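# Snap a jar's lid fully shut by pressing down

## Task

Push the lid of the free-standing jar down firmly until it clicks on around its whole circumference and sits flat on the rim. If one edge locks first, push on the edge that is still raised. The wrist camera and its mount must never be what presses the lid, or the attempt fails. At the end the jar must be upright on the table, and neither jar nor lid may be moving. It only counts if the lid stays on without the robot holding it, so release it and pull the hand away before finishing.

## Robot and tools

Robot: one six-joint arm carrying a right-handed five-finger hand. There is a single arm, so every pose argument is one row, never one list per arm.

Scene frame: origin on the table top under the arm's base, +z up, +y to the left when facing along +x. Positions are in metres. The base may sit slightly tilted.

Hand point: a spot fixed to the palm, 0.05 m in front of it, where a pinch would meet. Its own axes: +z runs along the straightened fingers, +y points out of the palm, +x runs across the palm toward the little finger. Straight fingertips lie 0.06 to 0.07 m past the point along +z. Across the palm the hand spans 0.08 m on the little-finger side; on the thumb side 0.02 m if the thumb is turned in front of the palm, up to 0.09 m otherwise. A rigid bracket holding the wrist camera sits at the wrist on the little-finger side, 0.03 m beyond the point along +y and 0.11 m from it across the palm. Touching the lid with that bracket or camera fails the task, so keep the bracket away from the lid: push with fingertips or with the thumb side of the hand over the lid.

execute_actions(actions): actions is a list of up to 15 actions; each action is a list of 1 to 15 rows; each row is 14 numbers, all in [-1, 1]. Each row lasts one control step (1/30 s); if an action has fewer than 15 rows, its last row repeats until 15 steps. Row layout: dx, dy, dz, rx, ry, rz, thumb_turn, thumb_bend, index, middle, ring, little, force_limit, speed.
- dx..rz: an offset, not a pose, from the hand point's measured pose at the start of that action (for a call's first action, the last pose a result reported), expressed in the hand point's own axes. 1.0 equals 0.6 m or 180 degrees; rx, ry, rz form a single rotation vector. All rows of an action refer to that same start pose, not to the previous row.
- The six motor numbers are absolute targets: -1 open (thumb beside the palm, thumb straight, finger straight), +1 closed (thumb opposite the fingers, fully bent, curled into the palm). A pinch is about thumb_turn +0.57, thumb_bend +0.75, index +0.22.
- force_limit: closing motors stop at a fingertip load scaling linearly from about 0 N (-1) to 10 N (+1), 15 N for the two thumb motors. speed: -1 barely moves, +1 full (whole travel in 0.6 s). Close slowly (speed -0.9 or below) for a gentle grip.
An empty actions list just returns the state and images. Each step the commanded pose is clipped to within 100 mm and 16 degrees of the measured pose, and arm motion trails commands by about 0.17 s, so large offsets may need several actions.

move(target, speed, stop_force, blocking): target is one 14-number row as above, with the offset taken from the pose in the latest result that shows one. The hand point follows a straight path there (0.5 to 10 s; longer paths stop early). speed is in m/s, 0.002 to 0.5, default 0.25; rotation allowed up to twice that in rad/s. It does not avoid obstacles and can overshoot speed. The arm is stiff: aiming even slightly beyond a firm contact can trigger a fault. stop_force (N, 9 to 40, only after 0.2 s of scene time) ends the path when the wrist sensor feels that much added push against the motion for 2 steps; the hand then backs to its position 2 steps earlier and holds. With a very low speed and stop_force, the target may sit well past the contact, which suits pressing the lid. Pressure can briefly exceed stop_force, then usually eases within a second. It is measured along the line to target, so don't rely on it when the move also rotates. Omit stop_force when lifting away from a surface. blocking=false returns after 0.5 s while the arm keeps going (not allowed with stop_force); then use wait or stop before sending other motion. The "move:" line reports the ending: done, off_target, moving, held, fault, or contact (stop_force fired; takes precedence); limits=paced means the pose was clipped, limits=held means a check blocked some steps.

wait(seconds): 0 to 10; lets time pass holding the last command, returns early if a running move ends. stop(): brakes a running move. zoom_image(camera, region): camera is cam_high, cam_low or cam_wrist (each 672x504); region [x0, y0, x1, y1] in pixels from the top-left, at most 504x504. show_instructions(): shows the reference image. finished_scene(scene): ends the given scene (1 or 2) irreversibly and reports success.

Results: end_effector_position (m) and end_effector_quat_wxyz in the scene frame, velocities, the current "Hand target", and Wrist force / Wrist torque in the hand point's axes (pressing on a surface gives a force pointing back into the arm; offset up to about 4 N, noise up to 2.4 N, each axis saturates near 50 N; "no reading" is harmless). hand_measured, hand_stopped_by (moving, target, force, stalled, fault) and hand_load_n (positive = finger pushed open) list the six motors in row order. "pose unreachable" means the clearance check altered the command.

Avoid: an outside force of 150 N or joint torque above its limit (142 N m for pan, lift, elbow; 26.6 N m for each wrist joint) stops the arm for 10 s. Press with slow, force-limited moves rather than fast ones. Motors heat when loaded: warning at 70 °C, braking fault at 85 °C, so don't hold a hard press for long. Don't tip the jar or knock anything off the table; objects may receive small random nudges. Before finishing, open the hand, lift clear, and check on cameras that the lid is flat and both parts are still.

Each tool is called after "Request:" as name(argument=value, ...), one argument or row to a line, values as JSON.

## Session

Request:
execute_actions(
  actions=[],
)

Scene clock: 0.00 s.
end_effector_position=(+0.3915, -0.2307, +0.1610) hand_measured=(-1.000, -1.000, -1.000, -1.000, -1.000, -1.000) hand_load_n=(+0.0, +0.0, +0.0, +0.0, +0.0, +0.0) hand_stopped_by=(target, target, target, target, target, target) hand_force_limit=0.00 hand_speed=-0.80 end_effector_quat_wxyz=(+0.447, -0.349, +0.758, +0.322) end_effector_velocity=(+0.000, +0.000, +0.000) end_effector_angular_velocity=(+0.001, +0.001, +0.000)
Joint positions: [-1.237 -0.402  1.393  1.57   0.788 -4.096]
Joint velocities: [ 0.001  0.    -0.    -0.    -0.     0.001]
Motor temperatures (°C, as the motors report them): [24 22 25 28 30 29]
Wrist force (N, on the end effector, along its own x y z axes, offset not removed): no reading
Wrist torque (N m, same axes, about the end effector's origin, offset not removed): no reading
Hand target: +0.391, -0.231, +0.161; +0.447, -0.349, +0.758, +0.322

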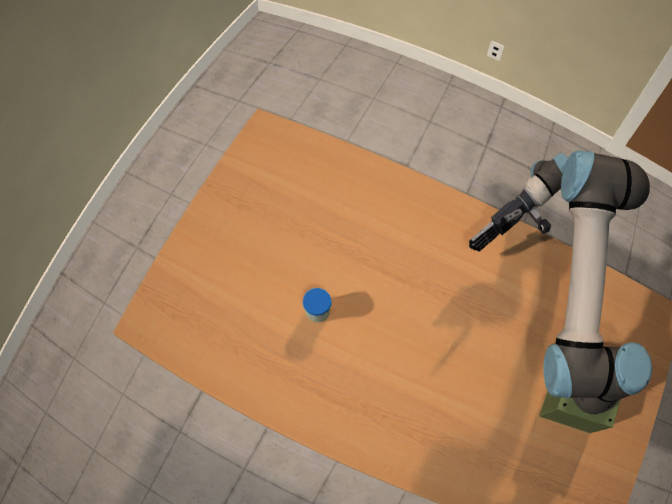

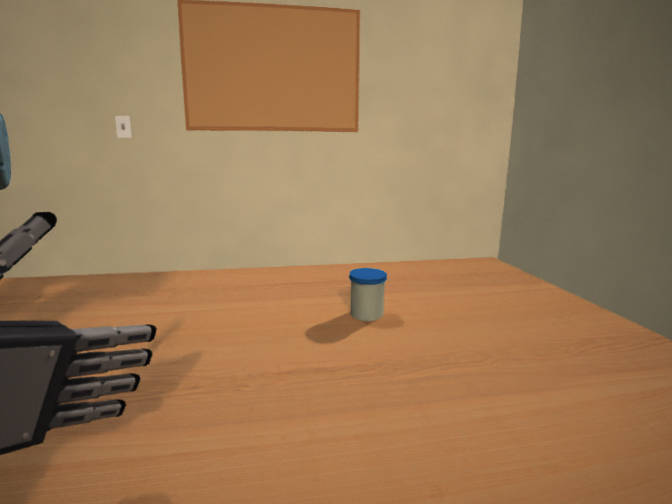

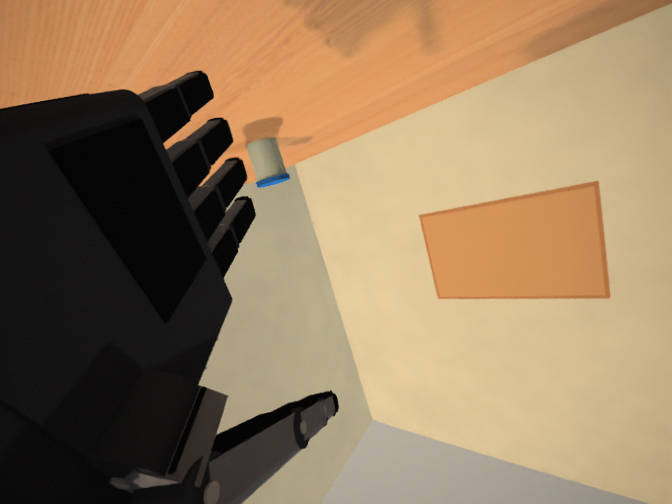

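Request:
move(
  target=[-0.2947,-0.2207,0.7513,0.342,0.262,-0.314,-1,-1,1,1,1,1,1,0.5],
  speed=0.35,
)

Request:
zoom_image(
  camera="cam_low",
  region=[290, 190, 430, 330],
)

Request:
zoom_image(
  camera="cam_high",
  region=[260, 220, 400, 360],
)

Scene clock: 8.47 s.
end_effector_position=(+0.7674, +0.0996, +0.1209) hand_measured=(-1.000, -1.000, +1.000, +1.000, +1.000, +1.000) hand_load_n=(+0.0, +0.0, +0.0, +0.0, +0.0, +0.0) hand_stopped_by=(target, target, target, target, target, target) hand_force_limit=1.00 hand_speed=0.50 end_effector_quat_wxyz=(+0.331, -0.469, +0.671, -0.469) end_effector_velocity=(+0.002, +0.000, -0.001) end_effector_angular_velocity=(-0.010, -0.001, -0.007)
Joint positions: [-0.001 -0.819  1.514 -0.335  1.913 -3.007]
Joint velocities: [ 0.005  0.007 -0.01   0.     0.015 -0.005]
Motor temperatures (°C, as the motors report them): [24 22 25 28 30 29]
Wrist force (N, on the end effector, along its own x y z axes, offset not removed): [0.1 0.6 -0.4]
Wrist torque (N m, same axes, about the end effector's origin, offset not removed): [0.11 0.04 0.02]
Hand target: +0.768, +0.100, +0.121; +0.330, -0.469, +0.671, -0.470
Off the commanded pose: 0.001 m, 0 deg.
move: done

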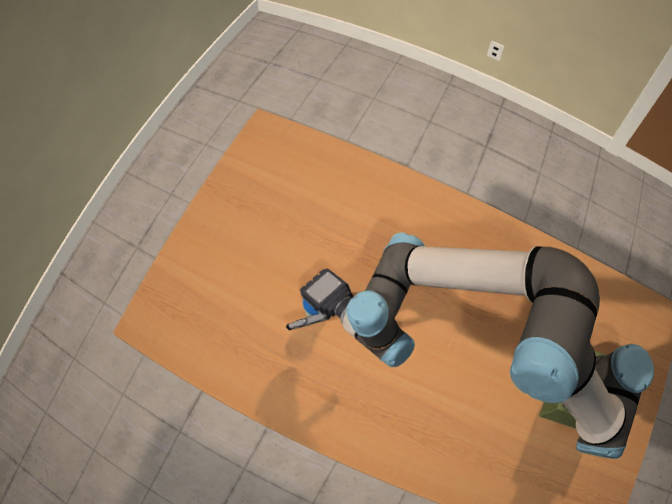

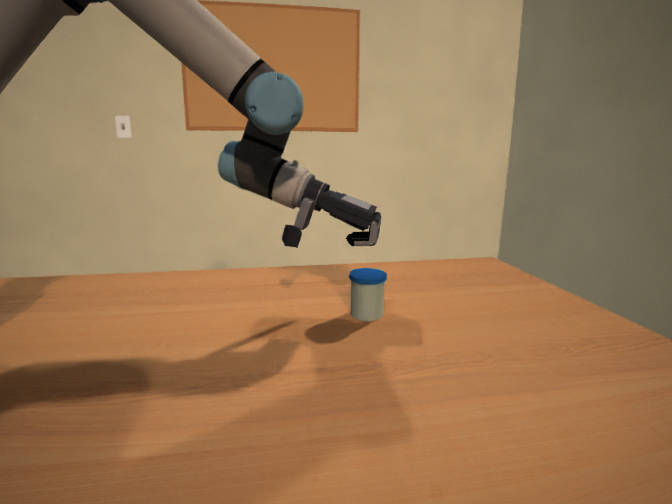

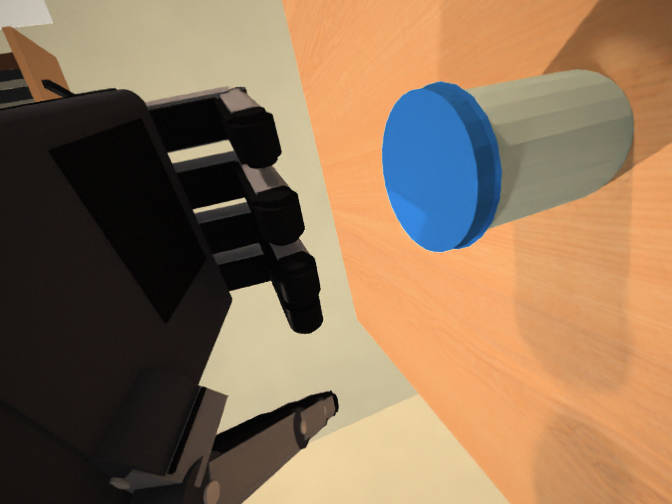

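Region (290, 190, 430, 330) of cam_low's 672x504 image, scaled by 3.600, with more detail than that image has.

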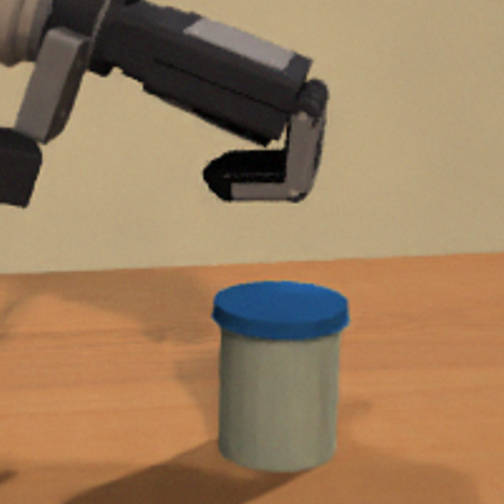

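Region (260, 220, 400, 360) of cam_high's 672x504 image, scaled by 3.600, with more detail than that image has.

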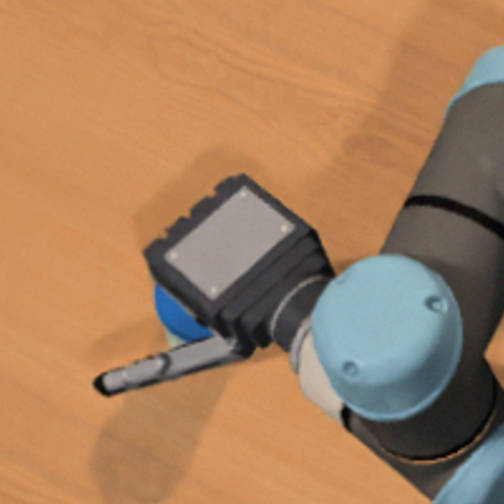

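Request:
move(
  target=[0,0.0637,0.0445,0,0,0,-1,-1,1,1,1,1,1,0.5],
  speed=0.12,
)

Request:
zoom_image(
  camera="cam_low",
  region=[320, 230, 420, 330],
)

Scene clock: 12.47 s.
end_effector_position=(+0.7786, +0.0957, +0.0761) hand_measured=(-1.000, -1.000, +1.000, +1.000, +1.000, +1.000) hand_load_n=(+0.0, +0.0, +0.0, +0.0, +0.0, +0.0) hand_stopped_by=(target, target, target, target, target, target) hand_force_limit=1.00 hand_speed=0.50 end_effector_quat_wxyz=(+0.331, -0.469, +0.671, -0.469) end_effector_velocity=(+0.001, -0.000, -0.002) end_effector_angular_velocity=(+0.001, -0.001, -0.000)
Joint positions: [-0.008 -0.731  1.487 -0.396  1.907 -3.01 ]
Joint velocities: [-0.001  0.006 -0.003 -0.003 -0.001  0.001]
Motor temperatures (°C, as the motors report them): [24 22 25 28 30 29]
Wrist force (N, on the end effector, along its own x y z axes, offset not removed): [1.1 -0.4 -0.1]
Wrist torque (N m, same axes, about the end effector's origin, offset not removed): [0.02 -0.18 0.03]
Hand target: +0.779, +0.096, +0.076; +0.331, -0.469, +0.671, -0.469
Off the commanded pose: 0.000 m, 0 deg.
move: done

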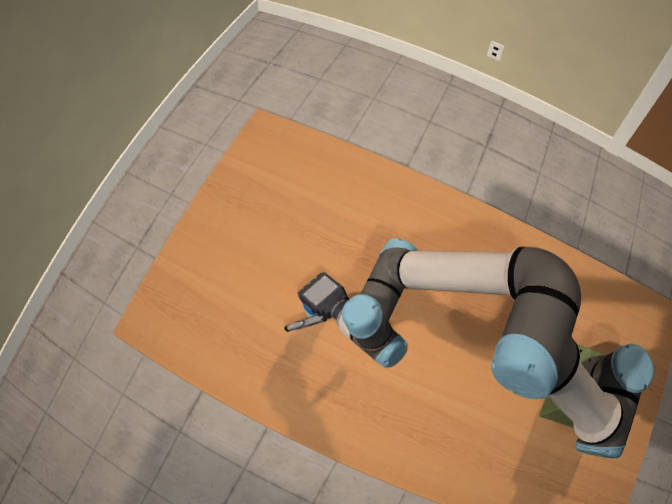

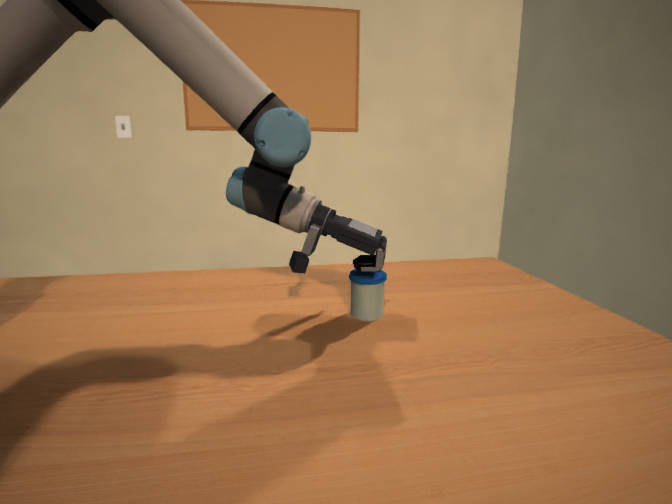

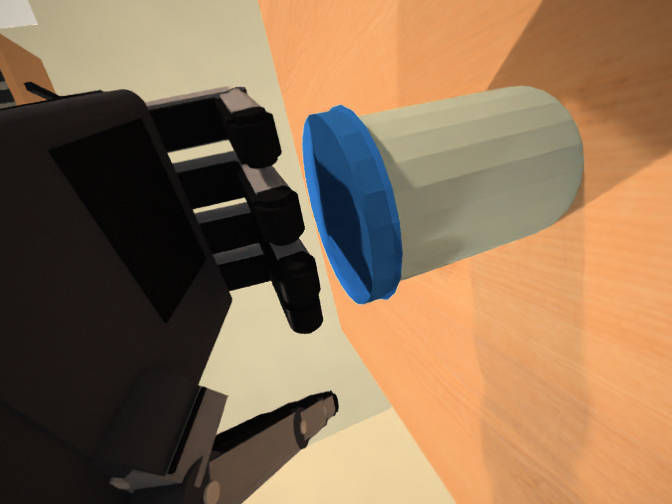

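Region (320, 230, 420, 330) of cam_low's 672x504 image, scaled by 5.040, with more detail than that image has.

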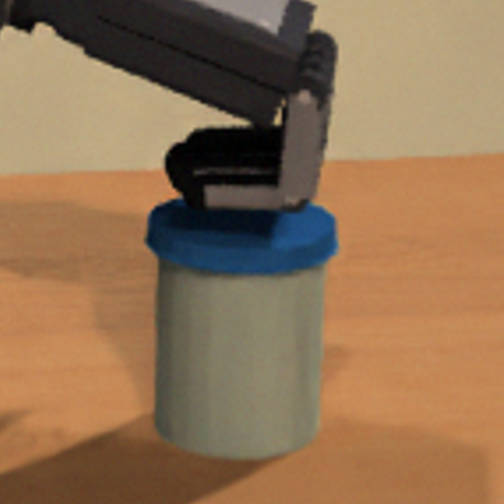

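Well centred. Press with force stop.

Request:
move(
  target=[0,0.047,0.0171,0,0,0,-1,-1,1,1,1,1,1,0.5],
  speed=0.007,
  stop_force=40,
)

Request:
zoom_image(
  camera="cam_low",
  region=[320, 230, 420, 330],
)

Scene clock: 16.43 s.
end_effector_position=(+0.7787, +0.0957, +0.0581) hand_measured=(-1.000, -1.000, +1.000, +1.002, +1.000, +1.000) hand_load_n=(+0.0, +0.0, -7.0, -9.0, -8.0, -2.0) hand_stopped_by=(target, target, target, target, target, target) hand_force_limit=1.00 hand_speed=0.50 end_effector_quat_wxyz=(+0.331, -0.469, +0.671, -0.469) end_effector_velocity=(-0.000, -0.000, +0.002) end_effector_angular_velocity=(-0.000, +0.001, +0.001)
Joint positions: [-0.008 -0.7    1.486 -0.426  1.907 -3.01 ]
Joint velocities: [-0.    -0.003 -0.     0.004 -0.001 -0.001]
Motor temperatures (°C, as the motors report them): [24 22 25 28 30 29]
Wrist force (N, on the end effector, along its own x y z axes, offset not removed): [0.6 -37.1 -8.0]
Wrist torque (N m, same axes, about the end effector's origin, offset not removed): [-1.49 0.12 -0.95]
Hand target: +0.779, +0.096, +0.059; +0.331, -0.469, +0.671, -0.469
Off the commanded pose: 0.012 m, 0 deg.
move: contact

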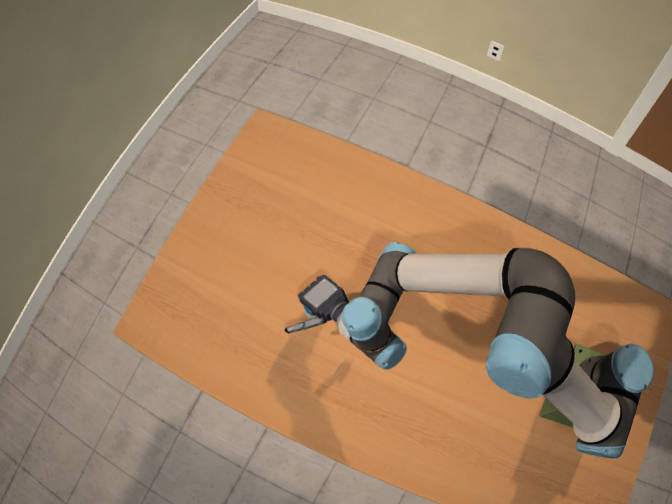

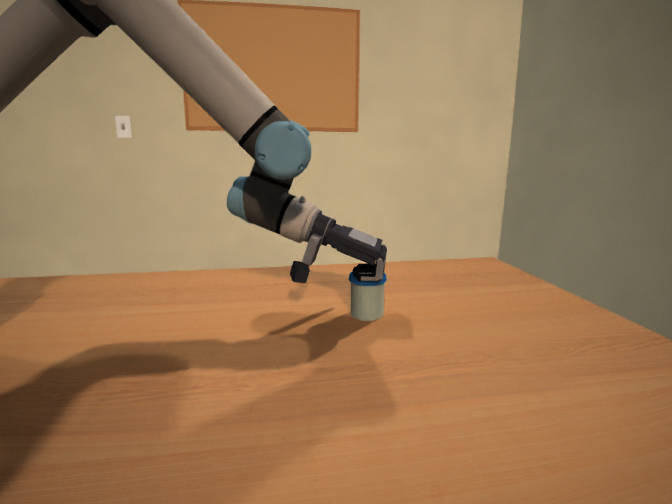

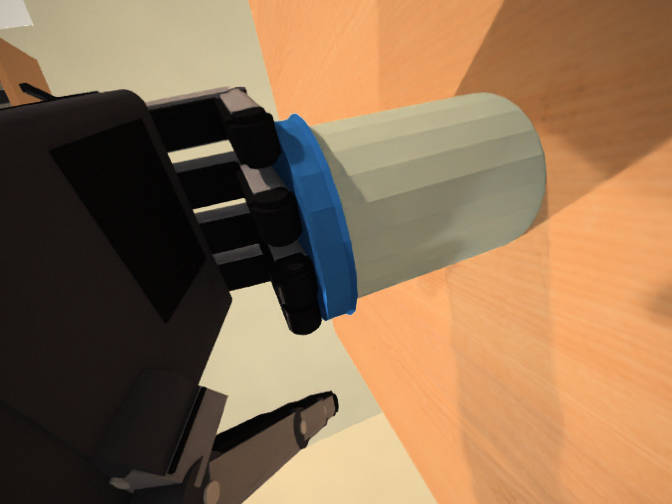

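Region (320, 230, 420, 330) of cam_low's 672x504 image, scaled by 5.040, with more detail than that image has.

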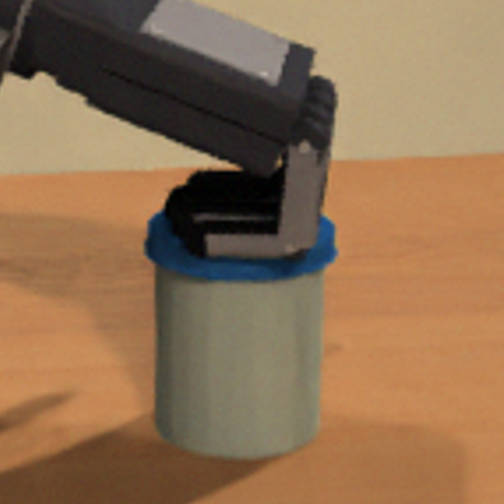

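Request:
move(
  target=[0,0.0027,0.001,0,0,0,-1,-1,1,1,1,1,1,0.5],
  speed=0.003,
)

Request:
zoom_image(
  camera="cam_low",
  region=[320, 230, 420, 330],
)

Scene clock: 18.77 s.
end_effector_position=(+0.7789, +0.0957, +0.0567) hand_measured=(-1.000, -1.000, +1.002, +1.002, +1.002, +1.000) hand_load_n=(+0.0, +0.0, -12.0, -14.5, -13.0, -6.0) hand_stopped_by=(target, target, target, target, target, target) hand_force_limit=1.00 hand_speed=0.50 end_effector_quat_wxyz=(+0.331, -0.469, +0.671, -0.469) end_effector_velocity=(+0.000, +0.001, -0.001) end_effector_angular_velocity=(+0.001, -0.000, +0.002)
Joint positions: [-0.008 -0.698  1.486 -0.429  1.907 -3.01 ]
Joint velocities: [ 0.001  0.002 -0.001 -0.001 -0.001  0.001]
Motor temperatures (°C, as the motors report them): [24 22 25 28 30 29]
Wrist force (N, on the end effector, along its own x y z axes, offset not removed): [6.0 -50.0 -15.1]
Wrist torque (N m, same axes, about the end effector's origin, offset not removed): [0.29 0.09 -1.18]
Hand target: +0.779, +0.096, +0.056; +0.331, -0.469, +0.671, -0.469
Off the commanded pose: 0.000 m, 0 deg.
move: done

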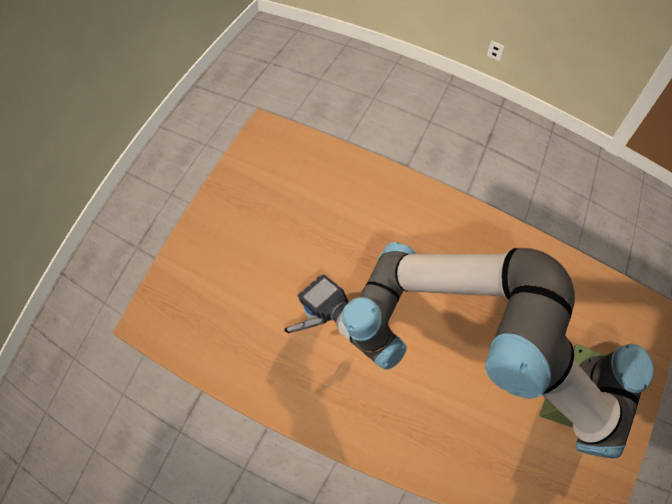

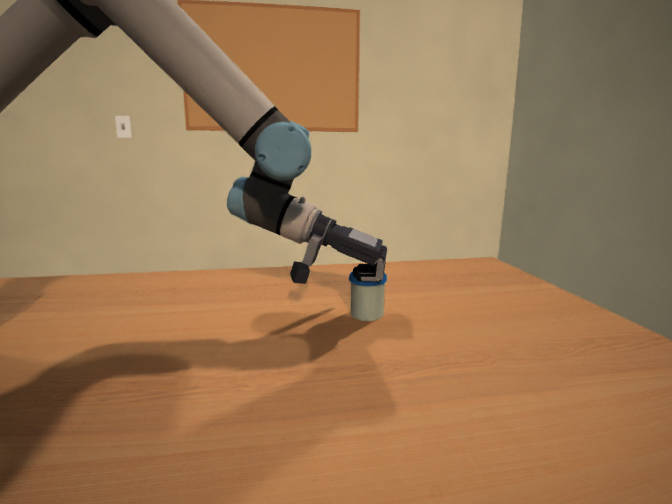

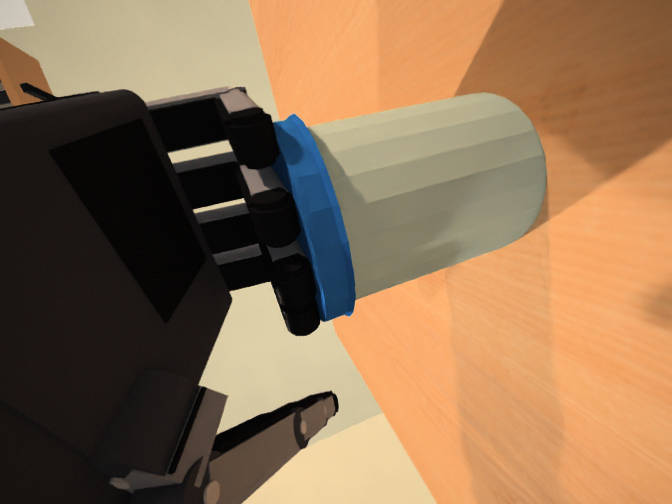

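Region (320, 230, 420, 330) of cam_low's 672x504 image, scaled by 5.040, with more detail than that image has.

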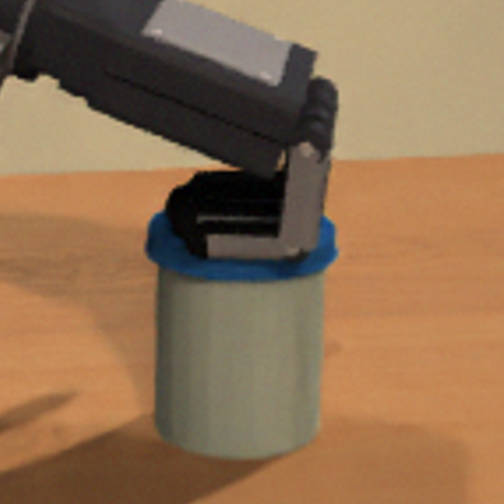

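The lid didn't move further at about 65 N, the same stiffness as when it was seated in scene 1. Retreating to check.

Request:
move(
  target=[0,-0.14,-0.1,0,0,0,-1,-1,1,1,1,1,1,0.5],
  speed=0.15,
)

Request:
zoom_image(
  camera="cam_low",
  region=[320, 230, 420, 330],
)

Scene clock: 21.27 s.
end_effector_position=(+0.7529, +0.1048, +0.1559) hand_measured=(-1.000, -1.000, +1.000, +1.000, +1.000, +1.000) hand_load_n=(+0.0, +0.0, +0.0, +0.0, +0.0, +0.0) hand_stopped_by=(target, target, target, target, target, target) hand_force_limit=1.00 hand_speed=0.50 end_effector_quat_wxyz=(+0.331, -0.469, +0.671, -0.469) end_effector_velocity=(-0.001, +0.001, +0.003) end_effector_angular_velocity=(+0.000, +0.000, +0.001)
Joint positions: [ 0.009 -0.894  1.545 -0.289  1.923 -3.003]
Joint velocities: [ 0.001 -0.006  0.002  0.004 -0.     0.   ]
Motor temperatures (°C, as the motors report them): [24 22 25 28 30 29]
Wrist force (N, on the end effector, along its own x y z axes, offset not removed): [0.4 0.2 -1.4]
Wrist torque (N m, same axes, about the end effector's origin, offset not removed): [0.06 0.05 0.00]
Hand target: +0.753, +0.105, +0.156; +0.331, -0.469, +0.671, -0.469
Off the commanded pose: 0.000 m, 0 deg.
move: done

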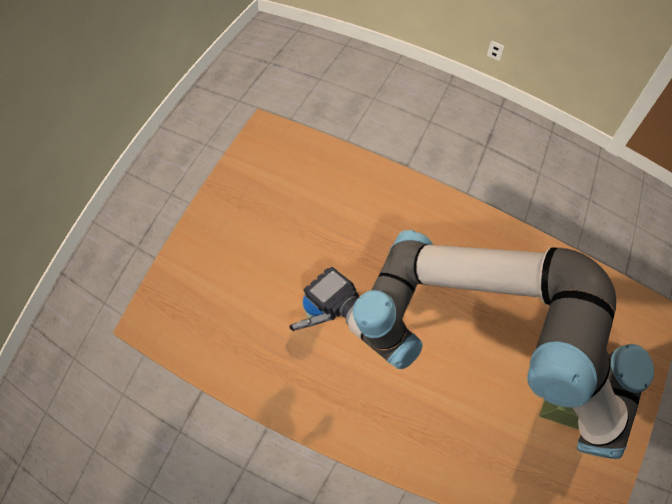

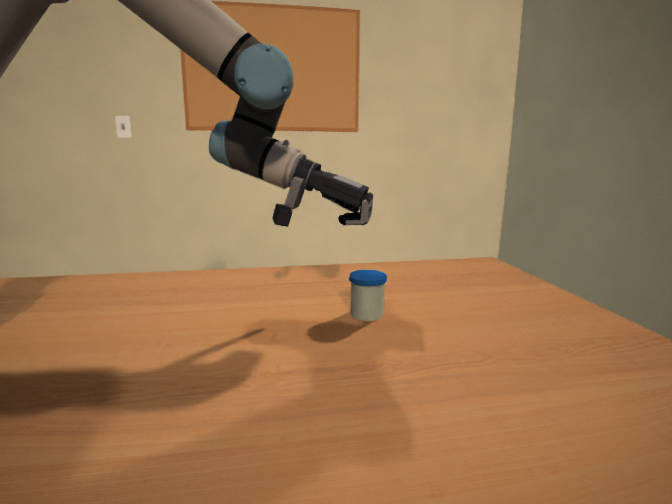

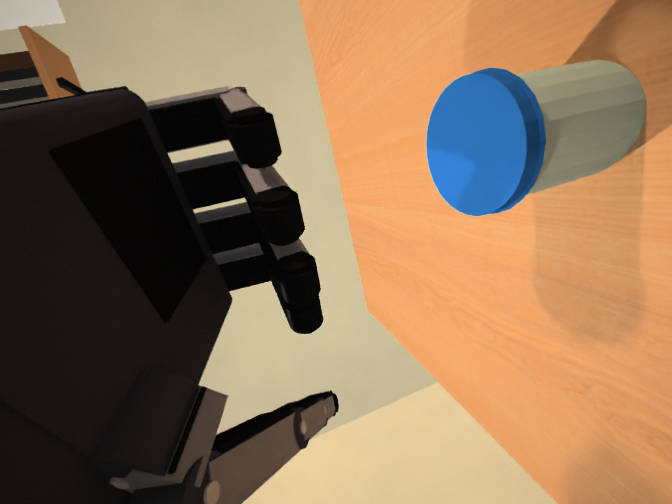

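Region (320, 230, 420, 330) of cam_low's 672x504 image, scaled by 5.040, with more detail than that image has.

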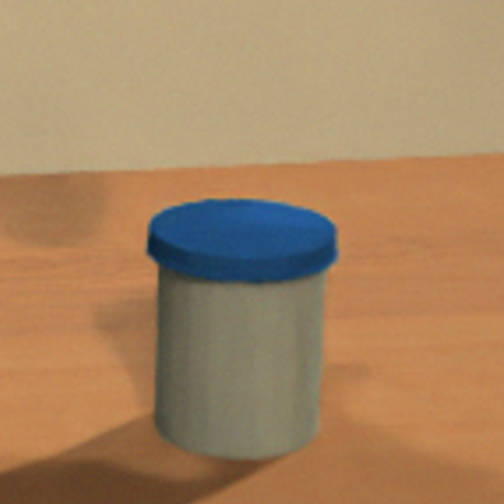

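The lid stayed down and level.

Request:
finished_scene(
  scene=2,
)

The scene is finished: the task was done.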